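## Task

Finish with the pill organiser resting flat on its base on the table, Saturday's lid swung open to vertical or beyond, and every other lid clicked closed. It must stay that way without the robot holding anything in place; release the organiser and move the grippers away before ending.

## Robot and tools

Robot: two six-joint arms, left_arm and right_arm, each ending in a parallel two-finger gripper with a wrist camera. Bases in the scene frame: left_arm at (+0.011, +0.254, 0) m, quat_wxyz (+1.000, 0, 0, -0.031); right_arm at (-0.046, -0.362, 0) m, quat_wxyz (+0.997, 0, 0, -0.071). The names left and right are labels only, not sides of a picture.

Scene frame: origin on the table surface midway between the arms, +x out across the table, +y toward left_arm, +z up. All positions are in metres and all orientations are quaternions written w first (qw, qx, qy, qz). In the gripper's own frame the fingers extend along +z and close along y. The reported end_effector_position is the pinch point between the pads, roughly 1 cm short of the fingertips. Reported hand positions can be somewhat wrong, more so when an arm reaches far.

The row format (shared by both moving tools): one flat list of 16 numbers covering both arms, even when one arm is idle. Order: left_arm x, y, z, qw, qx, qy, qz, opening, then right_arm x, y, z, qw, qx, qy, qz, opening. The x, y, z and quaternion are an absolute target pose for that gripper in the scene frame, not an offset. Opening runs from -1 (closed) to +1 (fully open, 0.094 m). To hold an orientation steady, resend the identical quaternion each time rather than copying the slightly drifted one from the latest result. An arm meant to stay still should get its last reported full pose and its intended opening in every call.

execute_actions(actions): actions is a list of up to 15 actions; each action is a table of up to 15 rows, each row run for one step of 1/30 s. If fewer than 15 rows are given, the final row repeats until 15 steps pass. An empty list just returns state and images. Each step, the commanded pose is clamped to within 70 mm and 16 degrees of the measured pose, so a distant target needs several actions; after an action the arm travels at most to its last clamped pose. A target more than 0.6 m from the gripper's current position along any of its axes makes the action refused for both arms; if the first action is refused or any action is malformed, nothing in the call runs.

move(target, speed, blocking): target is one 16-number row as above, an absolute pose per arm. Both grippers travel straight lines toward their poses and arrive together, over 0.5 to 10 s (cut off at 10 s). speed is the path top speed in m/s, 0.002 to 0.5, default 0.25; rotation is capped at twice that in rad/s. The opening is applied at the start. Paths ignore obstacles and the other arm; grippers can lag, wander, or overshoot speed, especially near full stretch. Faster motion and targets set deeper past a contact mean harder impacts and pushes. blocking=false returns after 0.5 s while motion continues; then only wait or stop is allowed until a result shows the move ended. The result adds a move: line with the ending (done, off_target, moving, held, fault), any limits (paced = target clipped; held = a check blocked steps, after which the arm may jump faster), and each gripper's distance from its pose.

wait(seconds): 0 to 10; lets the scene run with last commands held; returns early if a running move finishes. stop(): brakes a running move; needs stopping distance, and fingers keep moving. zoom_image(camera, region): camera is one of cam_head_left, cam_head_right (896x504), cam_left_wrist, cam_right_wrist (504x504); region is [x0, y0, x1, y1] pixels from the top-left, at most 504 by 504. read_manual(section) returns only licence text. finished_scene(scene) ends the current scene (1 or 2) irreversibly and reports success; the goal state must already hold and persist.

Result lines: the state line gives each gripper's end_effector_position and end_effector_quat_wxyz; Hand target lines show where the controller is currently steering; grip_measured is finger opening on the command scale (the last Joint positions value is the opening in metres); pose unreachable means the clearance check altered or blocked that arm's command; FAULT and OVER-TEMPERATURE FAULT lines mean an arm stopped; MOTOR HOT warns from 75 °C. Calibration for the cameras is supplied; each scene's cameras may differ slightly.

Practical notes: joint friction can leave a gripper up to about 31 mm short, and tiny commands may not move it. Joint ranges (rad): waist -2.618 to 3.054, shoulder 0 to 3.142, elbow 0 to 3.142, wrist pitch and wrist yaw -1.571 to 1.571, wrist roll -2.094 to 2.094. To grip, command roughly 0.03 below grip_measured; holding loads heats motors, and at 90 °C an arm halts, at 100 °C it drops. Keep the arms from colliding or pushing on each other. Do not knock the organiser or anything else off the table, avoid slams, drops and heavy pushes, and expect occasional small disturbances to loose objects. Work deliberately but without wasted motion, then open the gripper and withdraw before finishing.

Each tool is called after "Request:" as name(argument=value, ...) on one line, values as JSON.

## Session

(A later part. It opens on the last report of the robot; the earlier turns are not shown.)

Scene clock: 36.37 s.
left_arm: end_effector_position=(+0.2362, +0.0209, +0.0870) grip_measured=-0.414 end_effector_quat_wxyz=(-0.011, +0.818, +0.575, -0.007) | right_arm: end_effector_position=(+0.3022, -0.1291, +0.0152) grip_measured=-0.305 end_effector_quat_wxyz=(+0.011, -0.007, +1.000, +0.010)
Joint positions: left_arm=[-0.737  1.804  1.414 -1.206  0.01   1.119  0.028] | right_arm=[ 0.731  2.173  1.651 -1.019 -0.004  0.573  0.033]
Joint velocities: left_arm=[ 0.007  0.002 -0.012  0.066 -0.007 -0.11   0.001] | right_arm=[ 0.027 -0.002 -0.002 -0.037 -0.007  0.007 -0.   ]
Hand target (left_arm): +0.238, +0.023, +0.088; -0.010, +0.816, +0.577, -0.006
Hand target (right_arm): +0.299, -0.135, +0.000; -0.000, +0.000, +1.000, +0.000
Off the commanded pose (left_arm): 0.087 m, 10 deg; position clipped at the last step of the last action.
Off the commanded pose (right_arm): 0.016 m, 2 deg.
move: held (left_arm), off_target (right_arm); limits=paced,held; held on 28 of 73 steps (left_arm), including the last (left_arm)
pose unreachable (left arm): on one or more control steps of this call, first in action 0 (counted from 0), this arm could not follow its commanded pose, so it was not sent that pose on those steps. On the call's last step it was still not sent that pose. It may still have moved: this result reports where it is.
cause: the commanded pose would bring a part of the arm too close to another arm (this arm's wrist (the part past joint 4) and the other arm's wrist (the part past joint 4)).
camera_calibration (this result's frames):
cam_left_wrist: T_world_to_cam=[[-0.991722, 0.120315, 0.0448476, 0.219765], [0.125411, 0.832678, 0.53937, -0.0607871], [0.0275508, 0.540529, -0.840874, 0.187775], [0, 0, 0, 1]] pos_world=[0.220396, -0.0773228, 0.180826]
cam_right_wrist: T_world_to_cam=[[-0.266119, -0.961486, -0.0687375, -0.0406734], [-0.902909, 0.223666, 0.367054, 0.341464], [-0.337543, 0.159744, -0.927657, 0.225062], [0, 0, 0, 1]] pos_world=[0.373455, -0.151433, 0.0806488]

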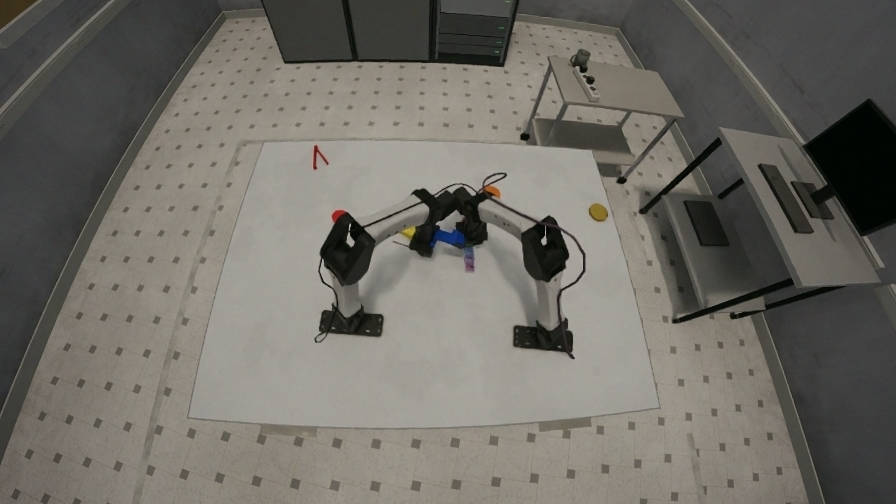

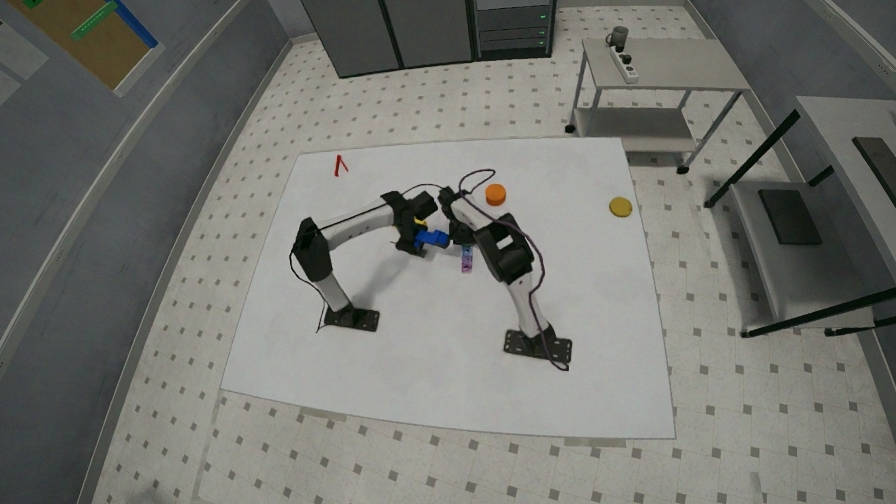

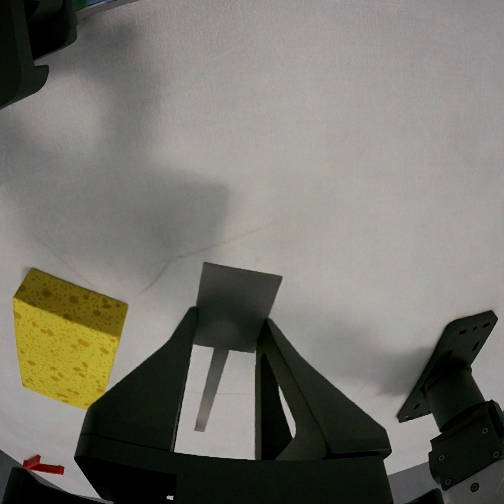

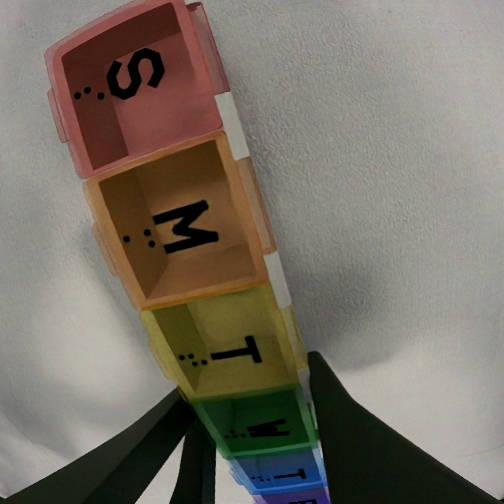

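Request:
execute_actions(actions=[[[0.236,0.03,0.09,0,0.866,0.5,0,-0.5,0.30,-0.13,0.012,0,0,1,0,0.1]]])

Request:
move(target=[0.236,0.03,0.09,0,0.866,0.5,0,-0.5,0.30,-0.13,0.07,0,0,1,0,0.1], speed=0.1)

Request:
move(target=[0.236,0.03,0.09,0,0.866,0.5,0,-0.5,0.25,-0.16,0.05,0,0,0.954,0.301,-0.43], speed=0.1)

Scene clock: 42.40 s.
left_arm: end_effector_position=(+0.2313, +0.0271, +0.0853) grip_measured=-0.414 end_effector_quat_wxyz=(-0.014, +0.864, +0.503, -0.006) | right_arm: end_effector_position=(+0.3011, -0.1297, +0.0168) grip_measured=+0.097 end_effector_quat_wxyz=(+0.008, -0.002, +1.000, +0.008)
Joint positions: left_arm=[-0.737  1.781  1.379 -1.199  0.005  1.289  0.028] | right_arm=[ 0.731  2.174  1.659 -1.034 -0.004  0.584  0.052]
Joint velocities: left_arm=[-0.007  0.002 -0.027  0.051 -0.022  0.095 -0.   ] | right_arm=[-0.002 -0.007 -0.002  0.022 -0.051 -0.037  0.   ]
Hand target (left_arm): +0.236, +0.030, +0.090; -0.000, +0.866, +0.500, +0.001
Hand target (right_arm): +0.300, -0.130, +0.012; -0.000, -0.000, +1.000, +0.000
Off the commanded pose (left_arm): 0.007 m, 2 deg.
Off the commanded pose (right_arm): 0.005 m, 1 deg.
pose unreachable (right arm): on one or more control steps of this call, first in action 0 (counted from 0), this arm could not follow its commanded pose, so it was not sent that pose on those steps. It may still have moved: this result reports where it is.
cause: the commanded pose would bring a part of the arm too close to another arm (this arm's wrist (the part past joint 4) and the other arm's wrist (the part past joint 4)).
camera_calibration (this result's frames):
cam_left_wrist: T_world_to_cam=[[-0.95679, 0.286756, 0.0481988, 0.201401], [0.266226, 0.797219, 0.541817, -0.0963378], [0.116944, 0.531238, -0.839113, 0.162538], [0, 0, 0, 1]] pos_world=[0.199338, -0.0672966, 0.178878]
cam_right_wrist: T_world_to_cam=[[-0.276442, -0.958941, -0.06334, -0.0380841], [-0.898061, 0.234302, 0.372275, 0.339907], [-0.342149, 0.159796, -0.925959, 0.227654], [0, 0, 0, 1]] pos_world=[0.372621, -0.15254, 0.0818475]

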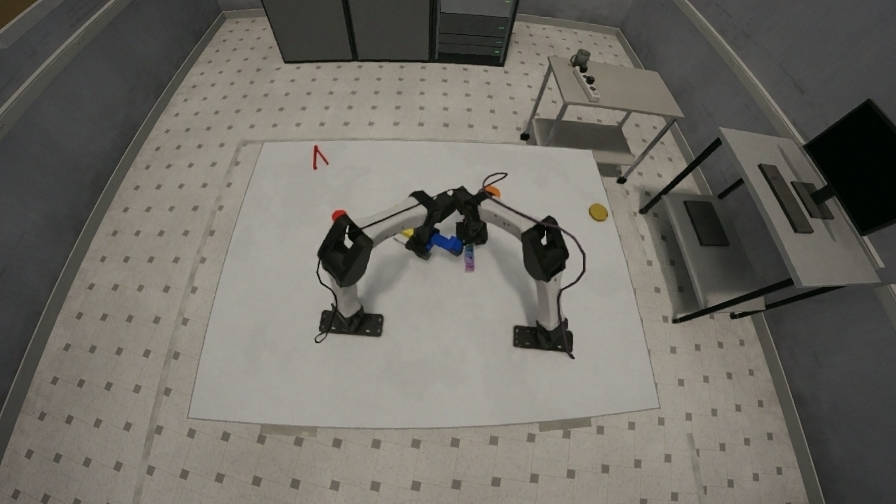

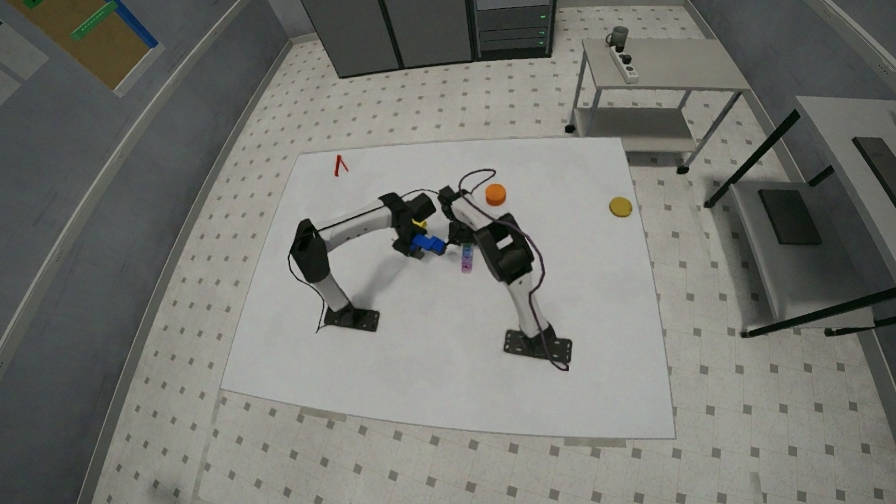

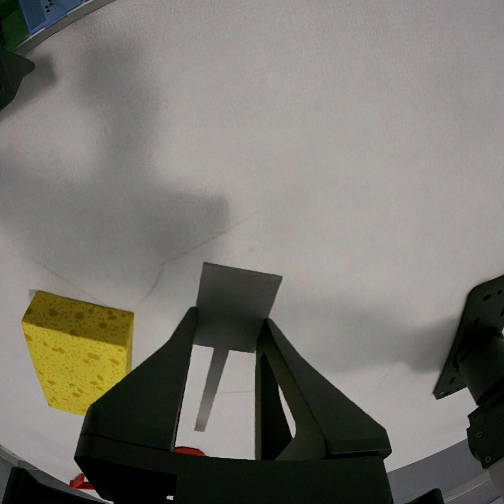

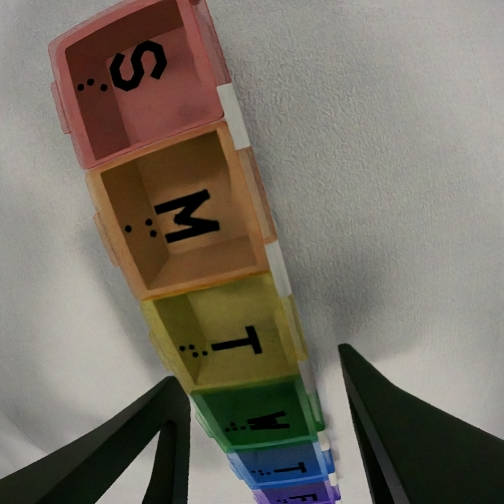

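Scene clock: 43.53 s.
left_arm: end_effector_position=(+0.2317, +0.0268, +0.0853) grip_measured=-0.414 end_effector_quat_wxyz=(-0.013, +0.868, +0.496, -0.006) | right_arm: end_effector_position=(+0.3012, -0.1297, +0.0667) grip_measured=+0.097 end_effector_quat_wxyz=(+0.000, -0.002, +1.000, +0.003)
Joint positions: left_arm=[-0.737  1.781  1.379 -1.198  0.005  1.304  0.028] | right_arm=[ 0.731  2.156  1.832 -1.244 -0.004  0.584  0.052]
Joint velocities: left_arm=[ 0.007 -0.017 -0.002  0.007 -0.022 -0.11  -0.   ] | right_arm=[ 0.007  0.002  0.002  0.037 -0.051  0.081 -0.001]
Hand target (left_arm): +0.236, +0.030, +0.090; -0.000, +0.866, +0.500, +0.000
Hand target (right_arm): +0.300, -0.130, +0.070; +0.000, +0.000, +1.000, +0.000
Off the commanded pose (left_arm): 0.007 m, 2 deg.
Off the commanded pose (right_arm): 0.004 m, 0 deg.
move: done
camera_calibration (this result's frames):
cam_left_wrist: T_world_to_cam=[[-0.95247, 0.301034, 0.0466769, 0.200557], [0.277482, 0.794108, 0.540737, -0.0985817], [0.125714, 0.527988, -0.839896, 0.160789], [0, 0, 0, 1]] pos_world=[0.198166, -0.0669844, 0.178991]
cam_right_wrist: T_world_to_cam=[[-0.278049, -0.959312, -0.0490908, -0.0354125], [-0.891997, 0.2389, 0.383756, 0.319371], [-0.356414, 0.150492, -0.922129, 0.276666], [0, 0, 0, 1]] pos_world=[0.373639, -0.151905, 0.130822]

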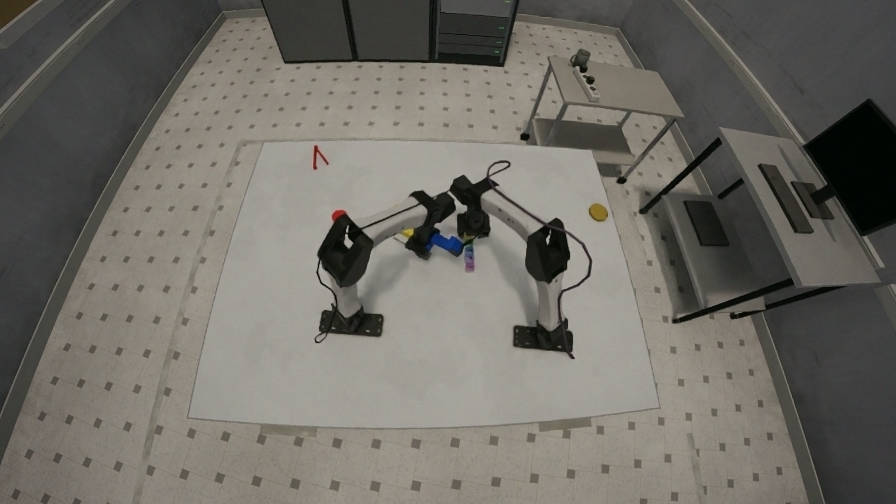

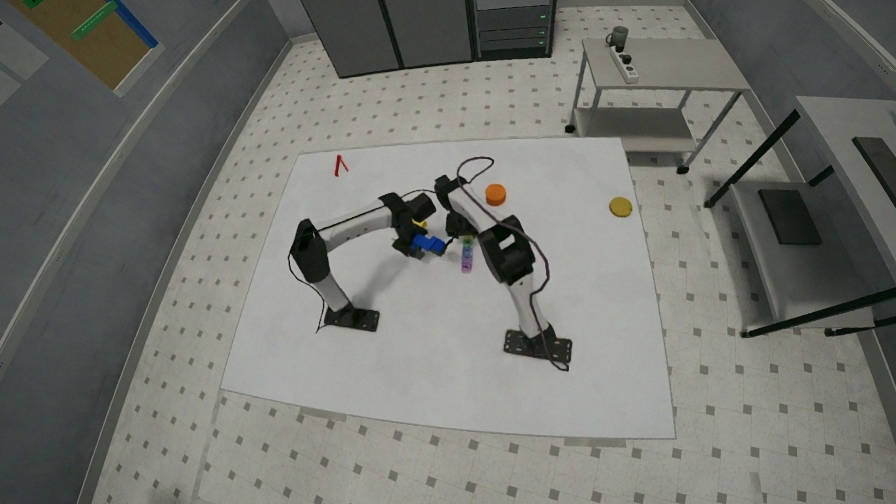

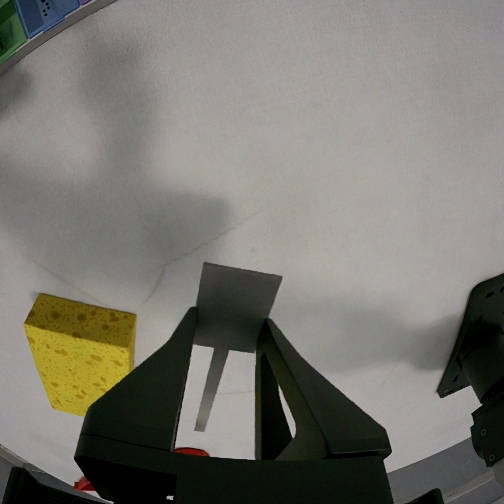

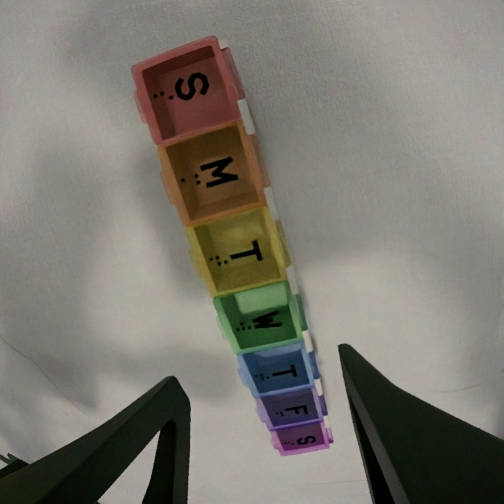

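Scene clock: 47.07 s.
left_arm: end_effector_position=(+0.2317, +0.0267, +0.0853) grip_measured=-0.414 end_effector_quat_wxyz=(-0.013, +0.868, +0.496, -0.006) | right_arm: end_effector_position=(+0.2525, -0.1566, +0.0542) grip_measured=-0.427 end_effector_quat_wxyz=(+0.003, -0.004, +0.955, +0.298)
Joint positions: left_arm=[-0.737  1.781  1.379 -1.197  0.005  1.305  0.028] | right_arm=[ 0.49   1.763  1.093 -0.666 -0.562  0.407  0.027]
Joint velocities: left_arm=[ 0.007  0.002 -0.007 -0.007  0.022  0.022  0.   ] | right_arm=[-0.002 -0.002 -0.012  0.066  0.022 -0.081  0.001]
Hand target (left_arm): +0.236, +0.030, +0.090; -0.000, +0.866, +0.500, +0.000
Hand target (right_arm): +0.250, -0.161, +0.053; +0.004, -0.001, +0.954, +0.300
Off the commanded pose (left_arm): 0.007 m, 2 deg.
Off the commanded pose (right_arm): 0.006 m, 1 deg.
move: done
camera_calibration (this result's frames):
cam_left_wrist: T_world_to_cam=[[-0.952368, 0.30141, 0.0463446, 0.200634], [0.277644, 0.794154, 0.540585, -0.098571], [0.126133, 0.527703, -0.840012, 0.160734], [0, 0, 0, 1]] pos_world=[0.198171, -0.0670124, 0.179006]
cam_right_wrist: T_world_to_cam=[[-0.271831, -0.765588, -0.58308, -0.0177013], [-0.894885, -0.0217597, 0.445765, 0.243717], [-0.35396, 0.642963, -0.679199, 0.315141], [0, 0, 0, 1]] pos_world=[0.324834, -0.210872, 0.0950816]

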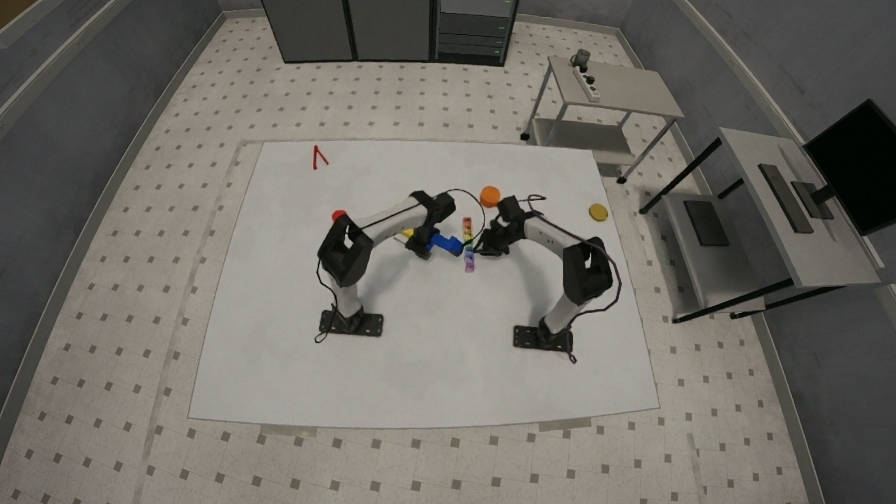

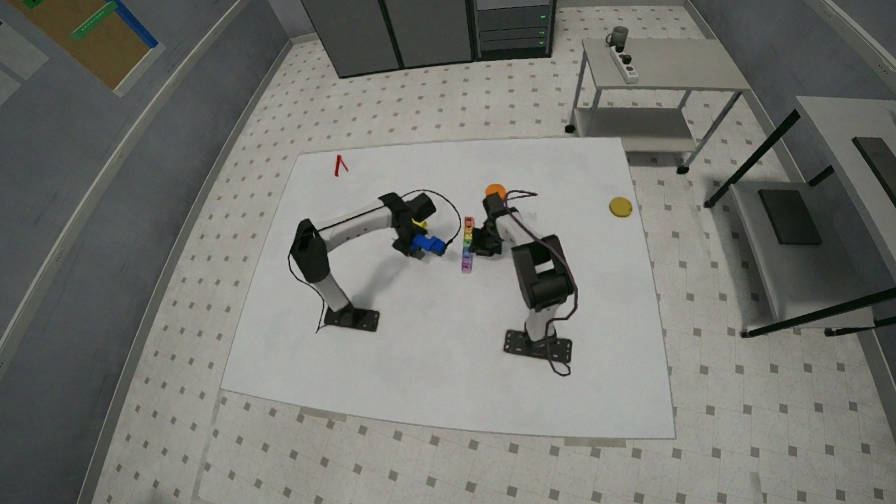

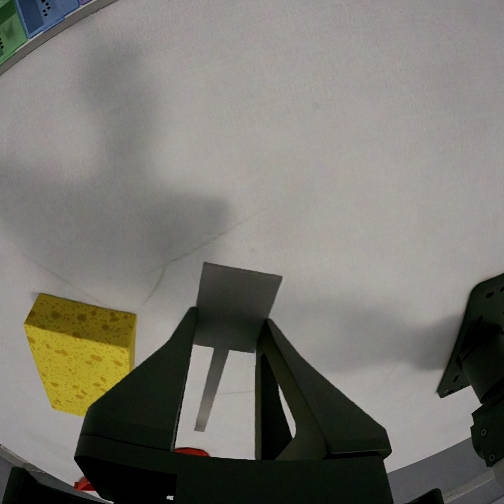

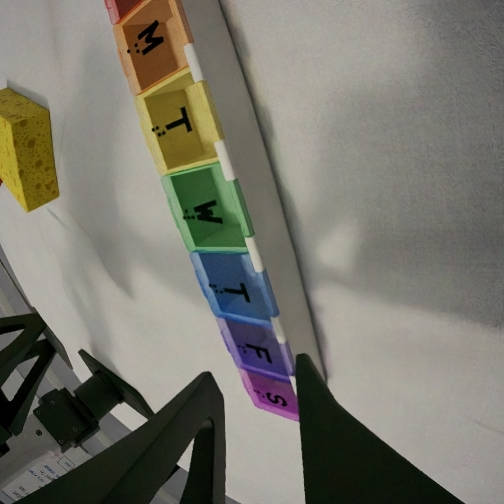

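Request:
move(target=[0.216,-0.065,0.06,0,0.924,0.383,0,-0.5,0.25,-0.144,0.024,0,0,0.954,0.301,-0.43], speed=0.06)

Scene clock: 50.67 s.
left_arm: end_effector_position=(+0.2136, -0.0567, +0.0602) grip_measured=-0.414 end_effector_quat_wxyz=(-0.009, +0.921, +0.390, -0.004) | right_arm: end_effector_position=(+0.2590, -0.1452, +0.0368) grip_measured=-0.427 end_effector_quat_wxyz=(+0.017, -0.002, +0.951, +0.307)
Joint positions: left_arm=[-0.93   1.993  1.561 -1.157  0.005  1.348  0.028] | right_arm=[ 0.513  1.802  1.051 -0.531 -0.564  0.449  0.027]
Joint velocities: left_arm=[ 0.017 -0.007  0.007 -0.007  0.022  0.051 -0.001] | right_arm=[-0.007 -0.002 -0.002 -0.066  0.007 -0.066  0.   ]
Hand target (left_arm): +0.215, -0.066, +0.061; +0.001, +0.924, +0.383, -0.002
Hand target (right_arm): +0.250, -0.144, +0.024; -0.000, -0.000, +0.954, +0.301
Off the commanded pose (left_arm): 0.009 m, 1 deg.
Off the commanded pose (right_arm): 0.016 m, 2 deg.
move: off_target (right_arm)
camera_calibration (this result's frames):
cam_left_wrist: T_world_to_cam=[[-0.855408, 0.516523, 0.0384783, 0.201664], [0.453793, 0.711561, 0.536426, -0.0557347], [0.249697, 0.476325, -0.843069, 0.156786], [0, 0, 0, 1]] pos_world=[0.158648, -0.139187, 0.15432]
cam_right_wrist: T_world_to_cam=[[-0.265864, -0.750063, -0.605575, -0.0158133], [-0.905932, -0.0203512, 0.422935, 0.26144], [-0.329552, 0.661053, -0.674095, 0.294426], [0, 0, 0, 1]] pos_world=[0.329672, -0.201171, 0.0783227]

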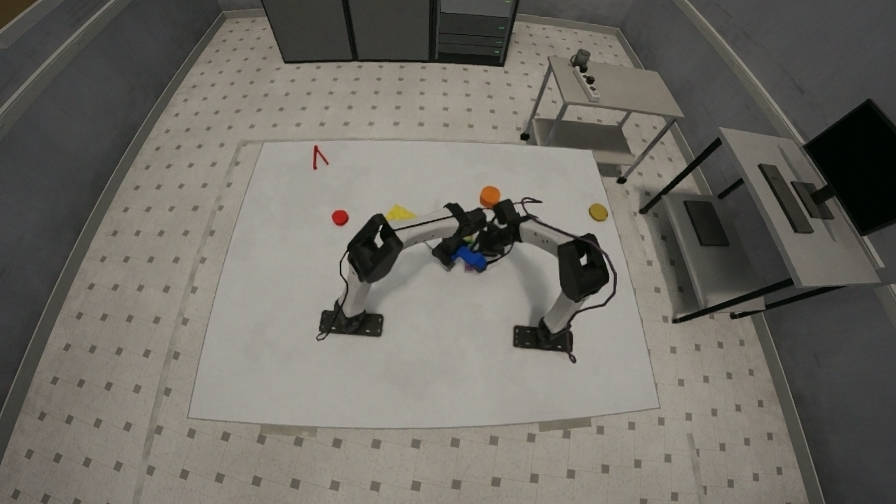

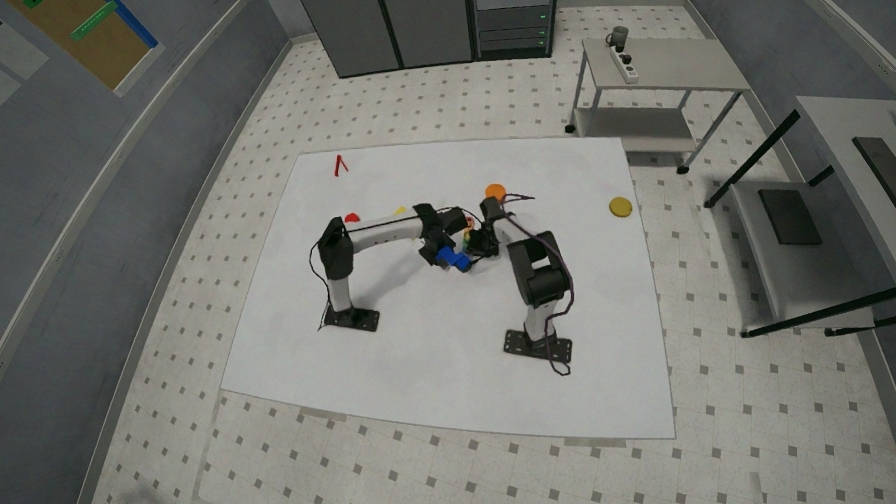

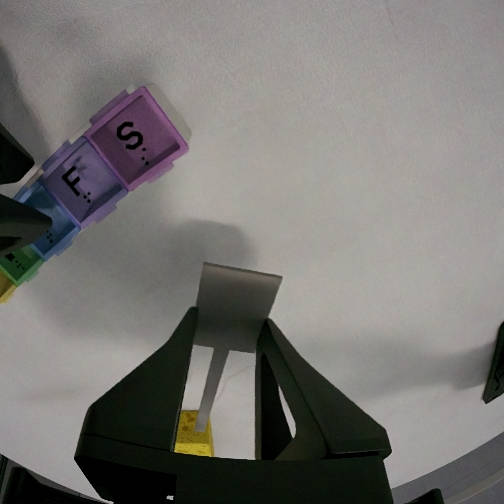

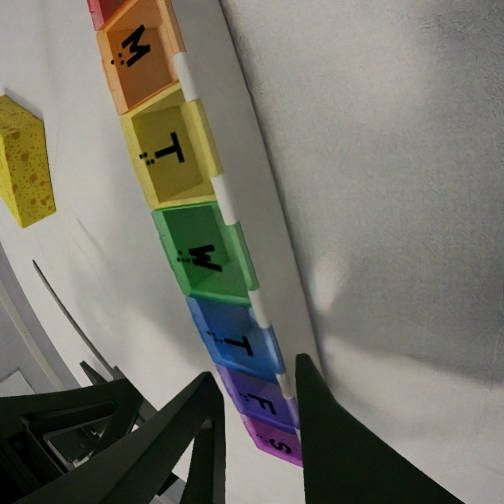

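Request:
move(target=[0.216,-0.092,0.055,0,0.924,0.383,0,-0.5,0.243,-0.143,0.012,0,0,0.954,0.301,-0.43], speed=0.03)

Request:
move(target=[0.216,-0.092,0.035,0,0.924,0.383,0,-0.5,0.243,-0.143,0.012,0,0,0.954,0.301,-0.43], speed=0.02)

Request:
zoom_image(camera="cam_left_wrist", region=[60,130,300,370])

Scene clock: 54.17 s.
left_arm: end_effector_position=(+0.2177, -0.0881, +0.0549) grip_measured=-0.414 end_effector_quat_wxyz=(+0.002, +0.923, +0.385, -0.002) | right_arm: end_effector_position=(+0.2527, -0.1434, +0.0264) grip_measured=-0.427 end_effector_quat_wxyz=(+0.018, -0.002, +0.951, +0.310)
Joint positions: left_arm=[-0.964  2.087  1.679 -1.158  0.005  1.325  0.028] | right_arm=[ 0.524  1.802  1.    -0.469 -0.564  0.463  0.027]
Joint velocities: left_arm=[ 0.007 -0.002  0.002  0.007 -0.037 -0.051  0.   ] | right_arm=[ 0.022  0.007 -0.007  0.007  0.037 -0.11   0.   ]
Hand target (left_arm): +0.216, -0.092, +0.055; +0.000, +0.924, +0.383, -0.001
Hand target (right_arm): +0.243, -0.143, +0.012; -0.000, +0.000, +0.954, +0.301
Off the commanded pose (left_arm): 0.004 m, 0 deg.
Off the commanded pose (right_arm): 0.017 m, 2 deg.
move: off_target (right_arm)
camera_calibration (this result's frames):
cam_left_wrist: T_world_to_cam=[[-0.849986, 0.526498, 0.0179953, 0.22244], [0.455151, 0.716746, 0.528311, -0.031825], [0.265257, 0.457248, -0.84886, 0.161505], [0, 0, 0, 1]] pos_world=[0.160716, -0.168152, 0.149906]
cam_right_wrist: T_world_to_cam=[[-0.264327, -0.747234, -0.609731, -0.0222786], [-0.907024, -0.0222614, 0.420489, 0.260207], [-0.327778, 0.664188, -0.671875, 0.284118], [0, 0, 0, 1]] pos_world=[0.323253, -0.199563, 0.0678938]

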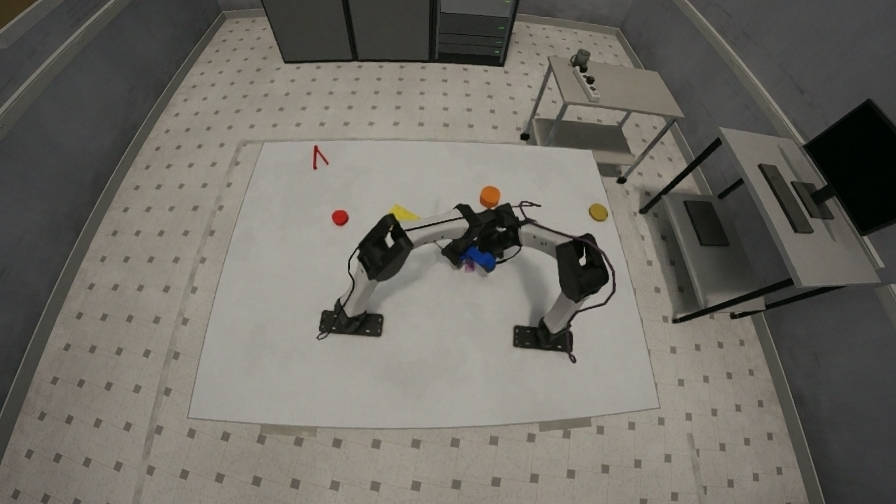

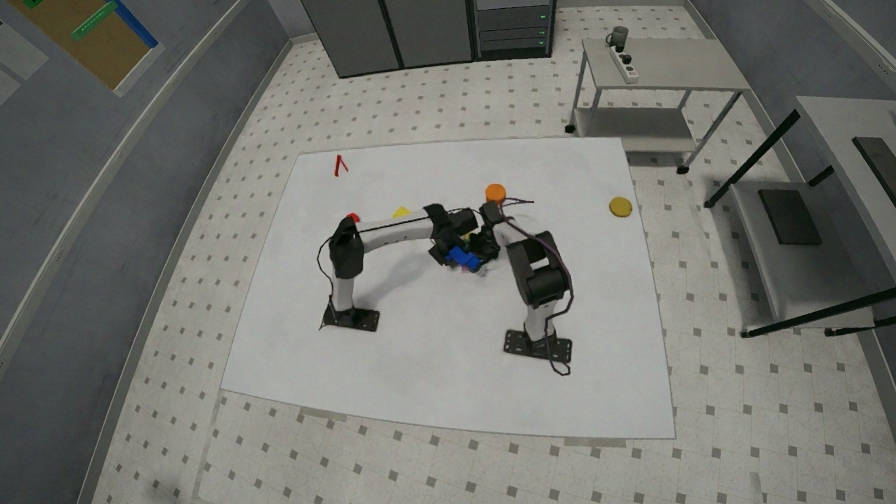

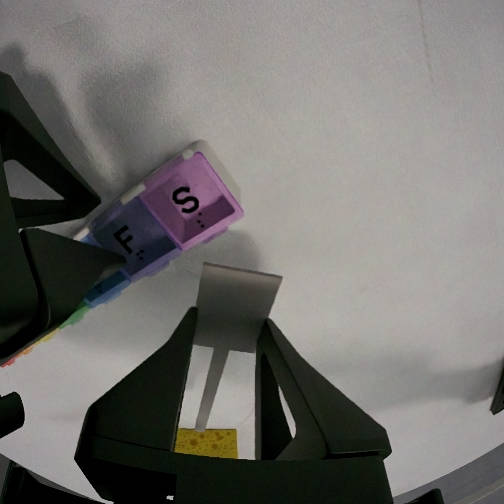

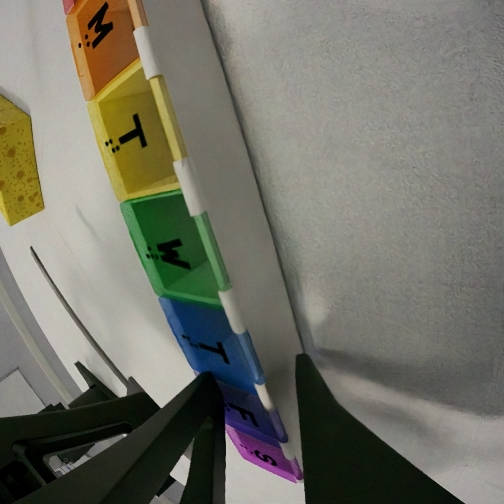

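Scene clock: 55.47 s.
left_arm: end_effector_position=(+0.2192, -0.0906, +0.0423) grip_measured=-0.414 end_effector_quat_wxyz=(+0.004, +0.923, +0.385, -0.002) | right_arm: end_effector_position=(+0.2531, -0.1432, +0.0266) grip_measured=-0.427 end_effector_quat_wxyz=(+0.019, -0.003, +0.951, +0.310)
Joint positions: left_arm=[-0.964  2.106  1.656 -1.114  0.005  1.324  0.028] | right_arm=[ 0.524  1.802  1.    -0.466 -0.564  0.463  0.027]
Joint velocities: left_arm=[ 0.002  0.002 -0.002  0.037 -0.007 -0.037 -0.   ] | right_arm=[-0.012 -0.002 -0.012  0.022 -0.037 -0.095 -0.001]
Hand target (left_arm): +0.216, -0.092, +0.035; -0.000, +0.924, +0.383, -0.000
Hand target (right_arm): +0.243, -0.143, +0.012; -0.000, +0.000, +0.954, +0.301
Off the commanded pose (left_arm): 0.008 m, 1 deg.
Off the commanded pose (right_arm): 0.018 m, 2 deg.
move: off_target (right_arm)
camera_calibration (this result's frames):
cam_left_wrist: T_world_to_cam=[[-0.85021, 0.526212, 0.0156192, 0.225361], [0.454149, 0.718124, 0.527301, -0.0236783], [0.266256, 0.45541, -0.849535, 0.15116], [0, 0, 0, 1]] pos_world=[0.162111, -0.170423, 0.137381]
cam_right_wrist: T_world_to_cam=[[-0.26303, -0.746715, -0.610927, -0.0221593], [-0.907916, -0.0226183, 0.418542, 0.260779], [-0.32635, 0.664759, -0.672005, 0.28397], [0, 0, 0, 1]] pos_world=[0.32361, -0.19942, 0.0681446]

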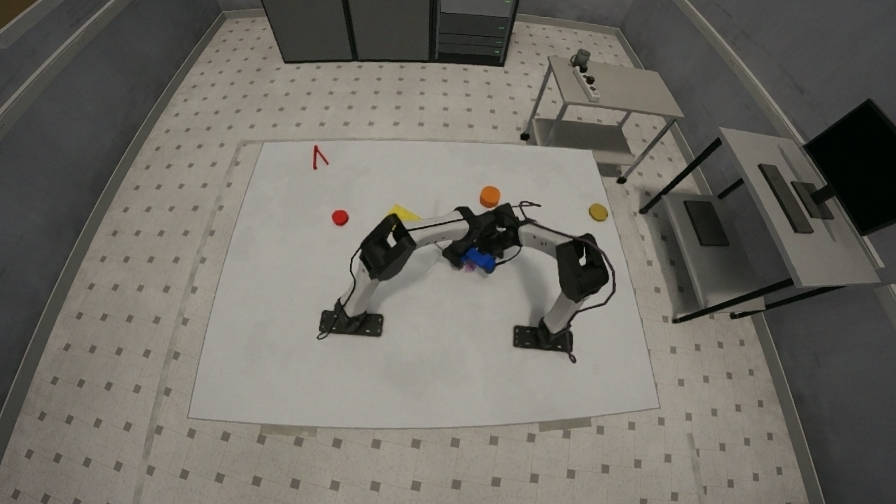

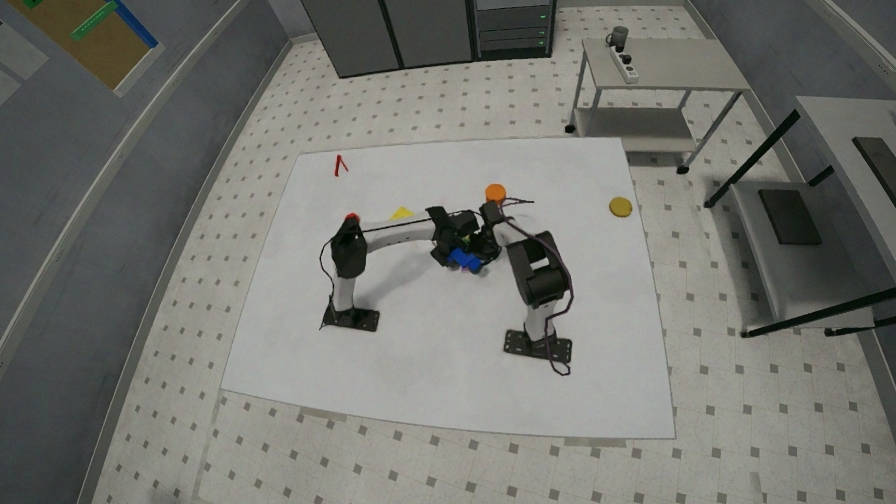

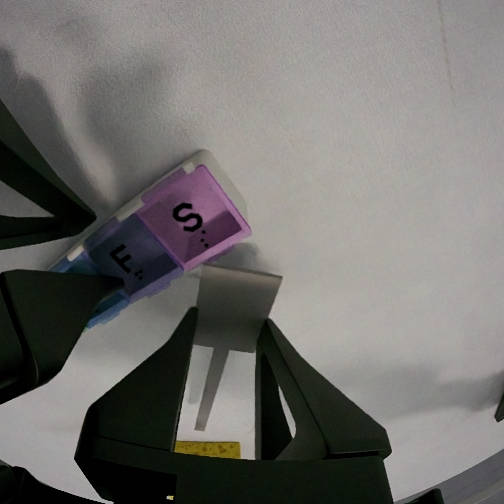

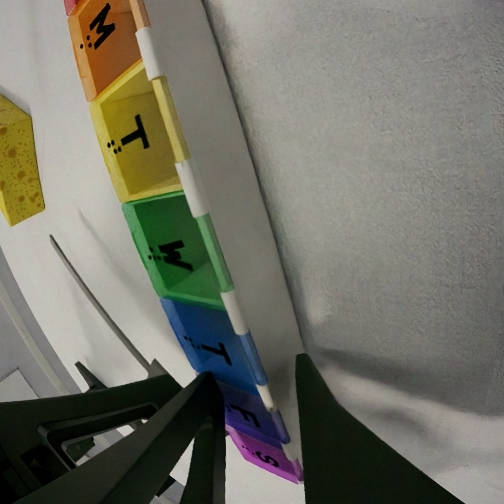

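Region (60, 130, 300, 370) of cam_left_wrist's 504x504 image, scaled by 2.100, with more detail than that image has.

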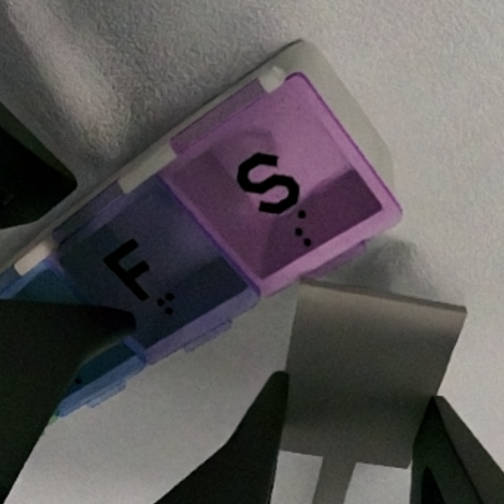

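Request:
move(target=[0.216,-0.092,0.035,0,0.959,0.284,0,-0.5,0.243,-0.143,0.012,0,0,0.954,0.301,-0.43], speed=0.05)

Request:
move(target=[0.216,-0.092,0.035,0,0.959,0.284,0,-0.5,0.243,-0.137,0.012,0,0,0.954,0.301,-0.43], speed=0.01)

Request:
zoom_image(camera="cam_left_wrist", region=[100,160,300,360])

Scene clock: 59.93 s.
left_arm: end_effector_position=(+0.2195, -0.0910, +0.0423) grip_measured=-0.414 end_effector_quat_wxyz=(+0.005, +0.956, +0.293, -0.001) | right_arm: end_effector_position=(+0.2531, -0.1432, +0.0266) grip_measured=-0.427 end_effector_quat_wxyz=(+0.019, -0.003, +0.951, +0.310)
Joint positions: left_arm=[-0.964  2.106  1.656 -1.112  0.005  1.521  0.028] | right_arm=[ 0.524  1.802  1.    -0.466 -0.564  0.463  0.027]
Joint velocities: left_arm=[ 0.012 -0.012  0.002 -0.051  0.051 -0.007 -0.   ] | right_arm=[ 0.002  0.007 -0.017  0.022 -0.051  0.022  0.001]
Hand target (left_arm): +0.216, -0.092, +0.035; +0.000, +0.959, +0.284, -0.000
Hand target (right_arm): +0.243, -0.143, +0.012; -0.000, +0.000, +0.954, +0.301
Off the commanded pose (left_arm): 0.008 m, 1 deg.
Off the commanded pose (right_arm): 0.018 m, 2 deg.
move: off_target (right_arm)
camera_calibration (this result's frames):
cam_left_wrist: T_world_to_cam=[[-0.730922, 0.682353, 0.0121058, 0.21404], [0.584374, 0.61661, 0.527541, -0.0613094], [0.352505, 0.392666, -0.849443, 0.126654], [0, 0, 0, 1]] pos_world=[0.147628, -0.157979, 0.137337]
cam_right_wrist: T_world_to_cam=[[-0.263397, -0.746626, -0.610878, -0.0220549], [-0.907829, -0.0223444, 0.418746, 0.26079], [-0.326296, 0.664869, -0.671923, 0.28397], [0, 0, 0, 1]] pos_world=[0.323602, -0.199442, 0.068128]

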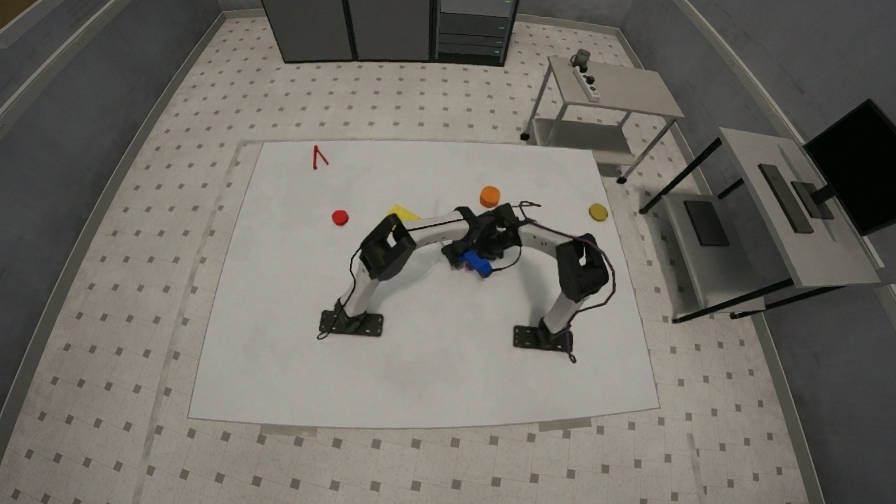

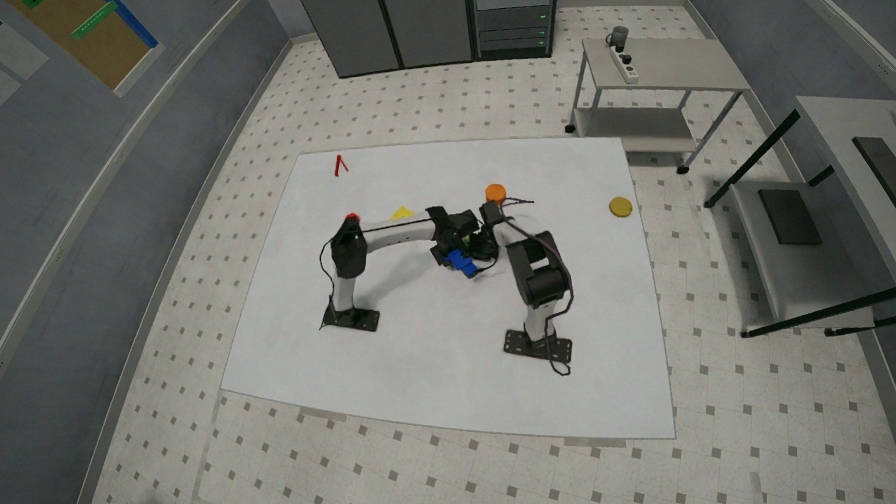

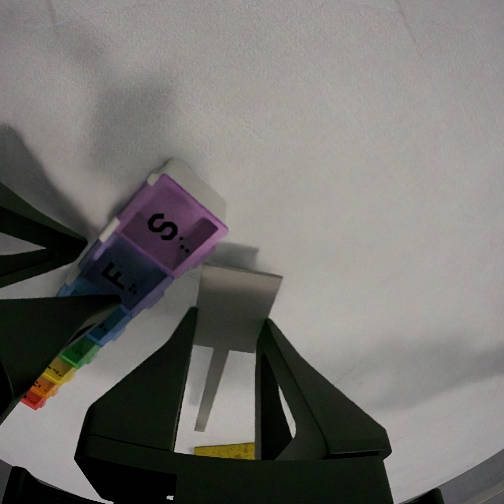

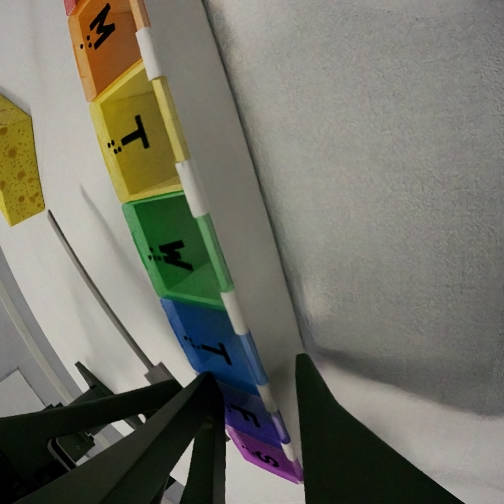

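Scene clock: 62.30 s.
left_arm: end_effector_position=(+0.2200, -0.0900, +0.0422) grip_measured=-0.414 end_effector_quat_wxyz=(+0.003, +0.957, +0.291, +0.001) | right_arm: end_effector_position=(+0.2525, -0.1411, +0.0263) grip_measured=-0.427 end_effector_quat_wxyz=(+0.018, +0.001, +0.951, +0.308)
Joint positions: left_arm=[-0.964  2.106  1.656 -1.115 -0.001  1.524  0.028] | right_arm=[ 0.532  1.802  1.    -0.463 -0.557  0.481  0.027]
Joint velocities: left_arm=[ 0.007  0.007 -0.012  0.037  0.037  0.022 -0.001] | right_arm=[-0.002 -0.002  0.002 -0.022 -0.095 -0.037 -0.001]
Hand target (left_arm): +0.216, -0.092, +0.035; -0.000, +0.959, +0.284, -0.000
Hand target (right_arm): +0.243, -0.137, +0.012; -0.000, -0.000, +0.954, +0.301
Off the commanded pose (left_arm): 0.009 m, 1 deg.
Off the commanded pose (right_arm): 0.018 m, 2 deg.
move: off_target (right_arm)
camera_calibration (this result's frames):
cam_left_wrist: T_world_to_cam=[[-0.728905, 0.684487, 0.0132228, 0.213358], [0.584525, 0.612169, 0.532522, -0.0628488], [0.35641, 0.395887, -0.846313, 0.125383], [0, 0, 0, 1]] pos_world=[0.147567, -0.157204, 0.13676]
cam_right_wrist: T_world_to_cam=[[-0.271514, -0.746719, -0.607199, -0.0189199], [-0.906124, -0.0143025, 0.42277, 0.260994], [-0.324375, 0.664986, -0.672737, 0.28177], [0, 0, 0, 1]] pos_world=[0.322756, -0.197768, 0.0677287]

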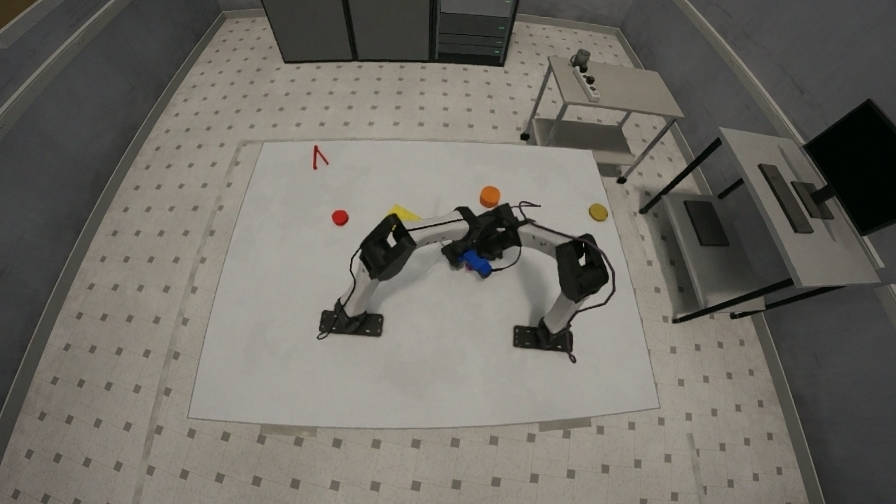

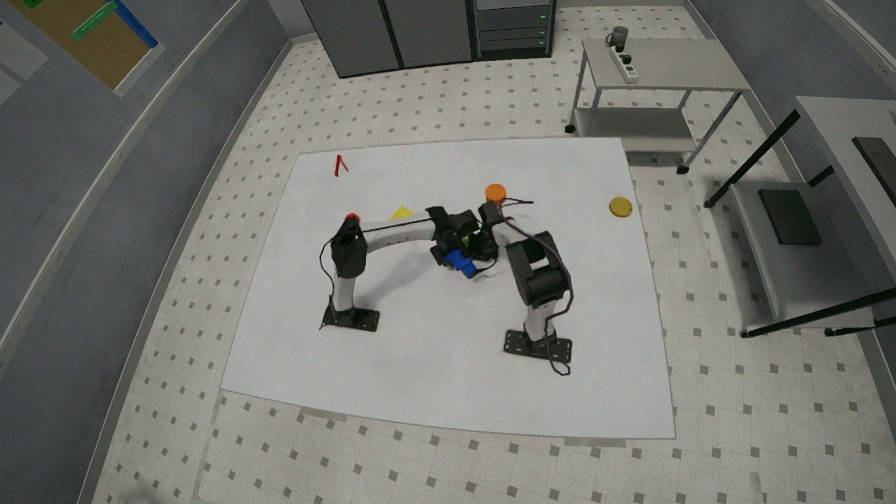

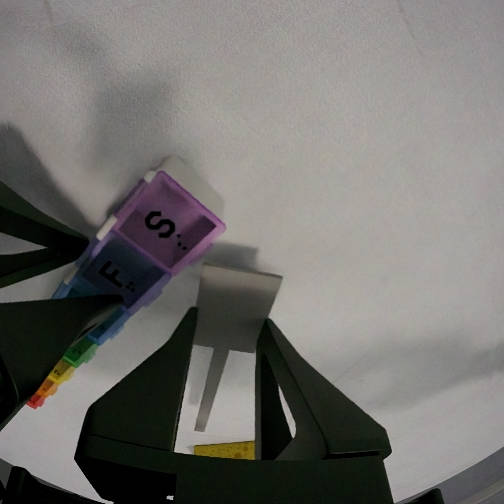

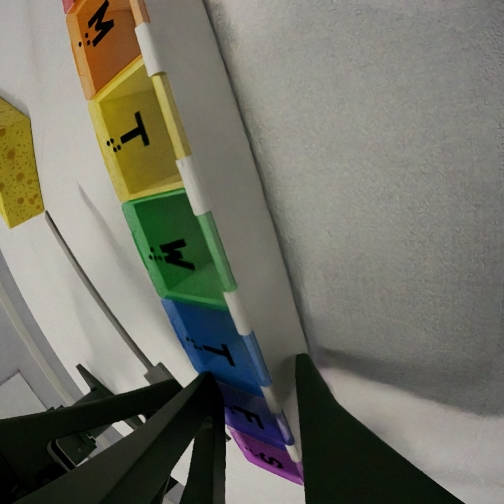

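Region (100, 160, 300, 360) of cam_left_wrist's 504x504 image, scaled by 2.520, with more detail than that image has.

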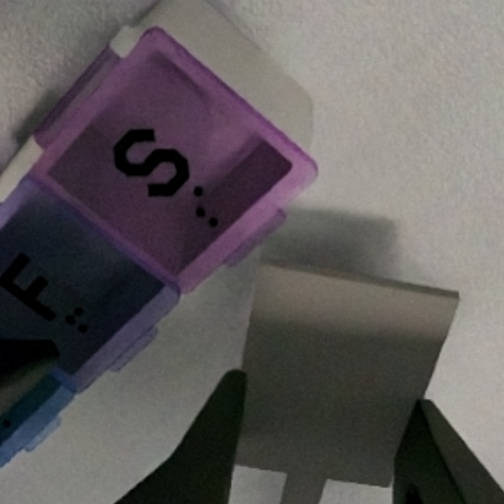

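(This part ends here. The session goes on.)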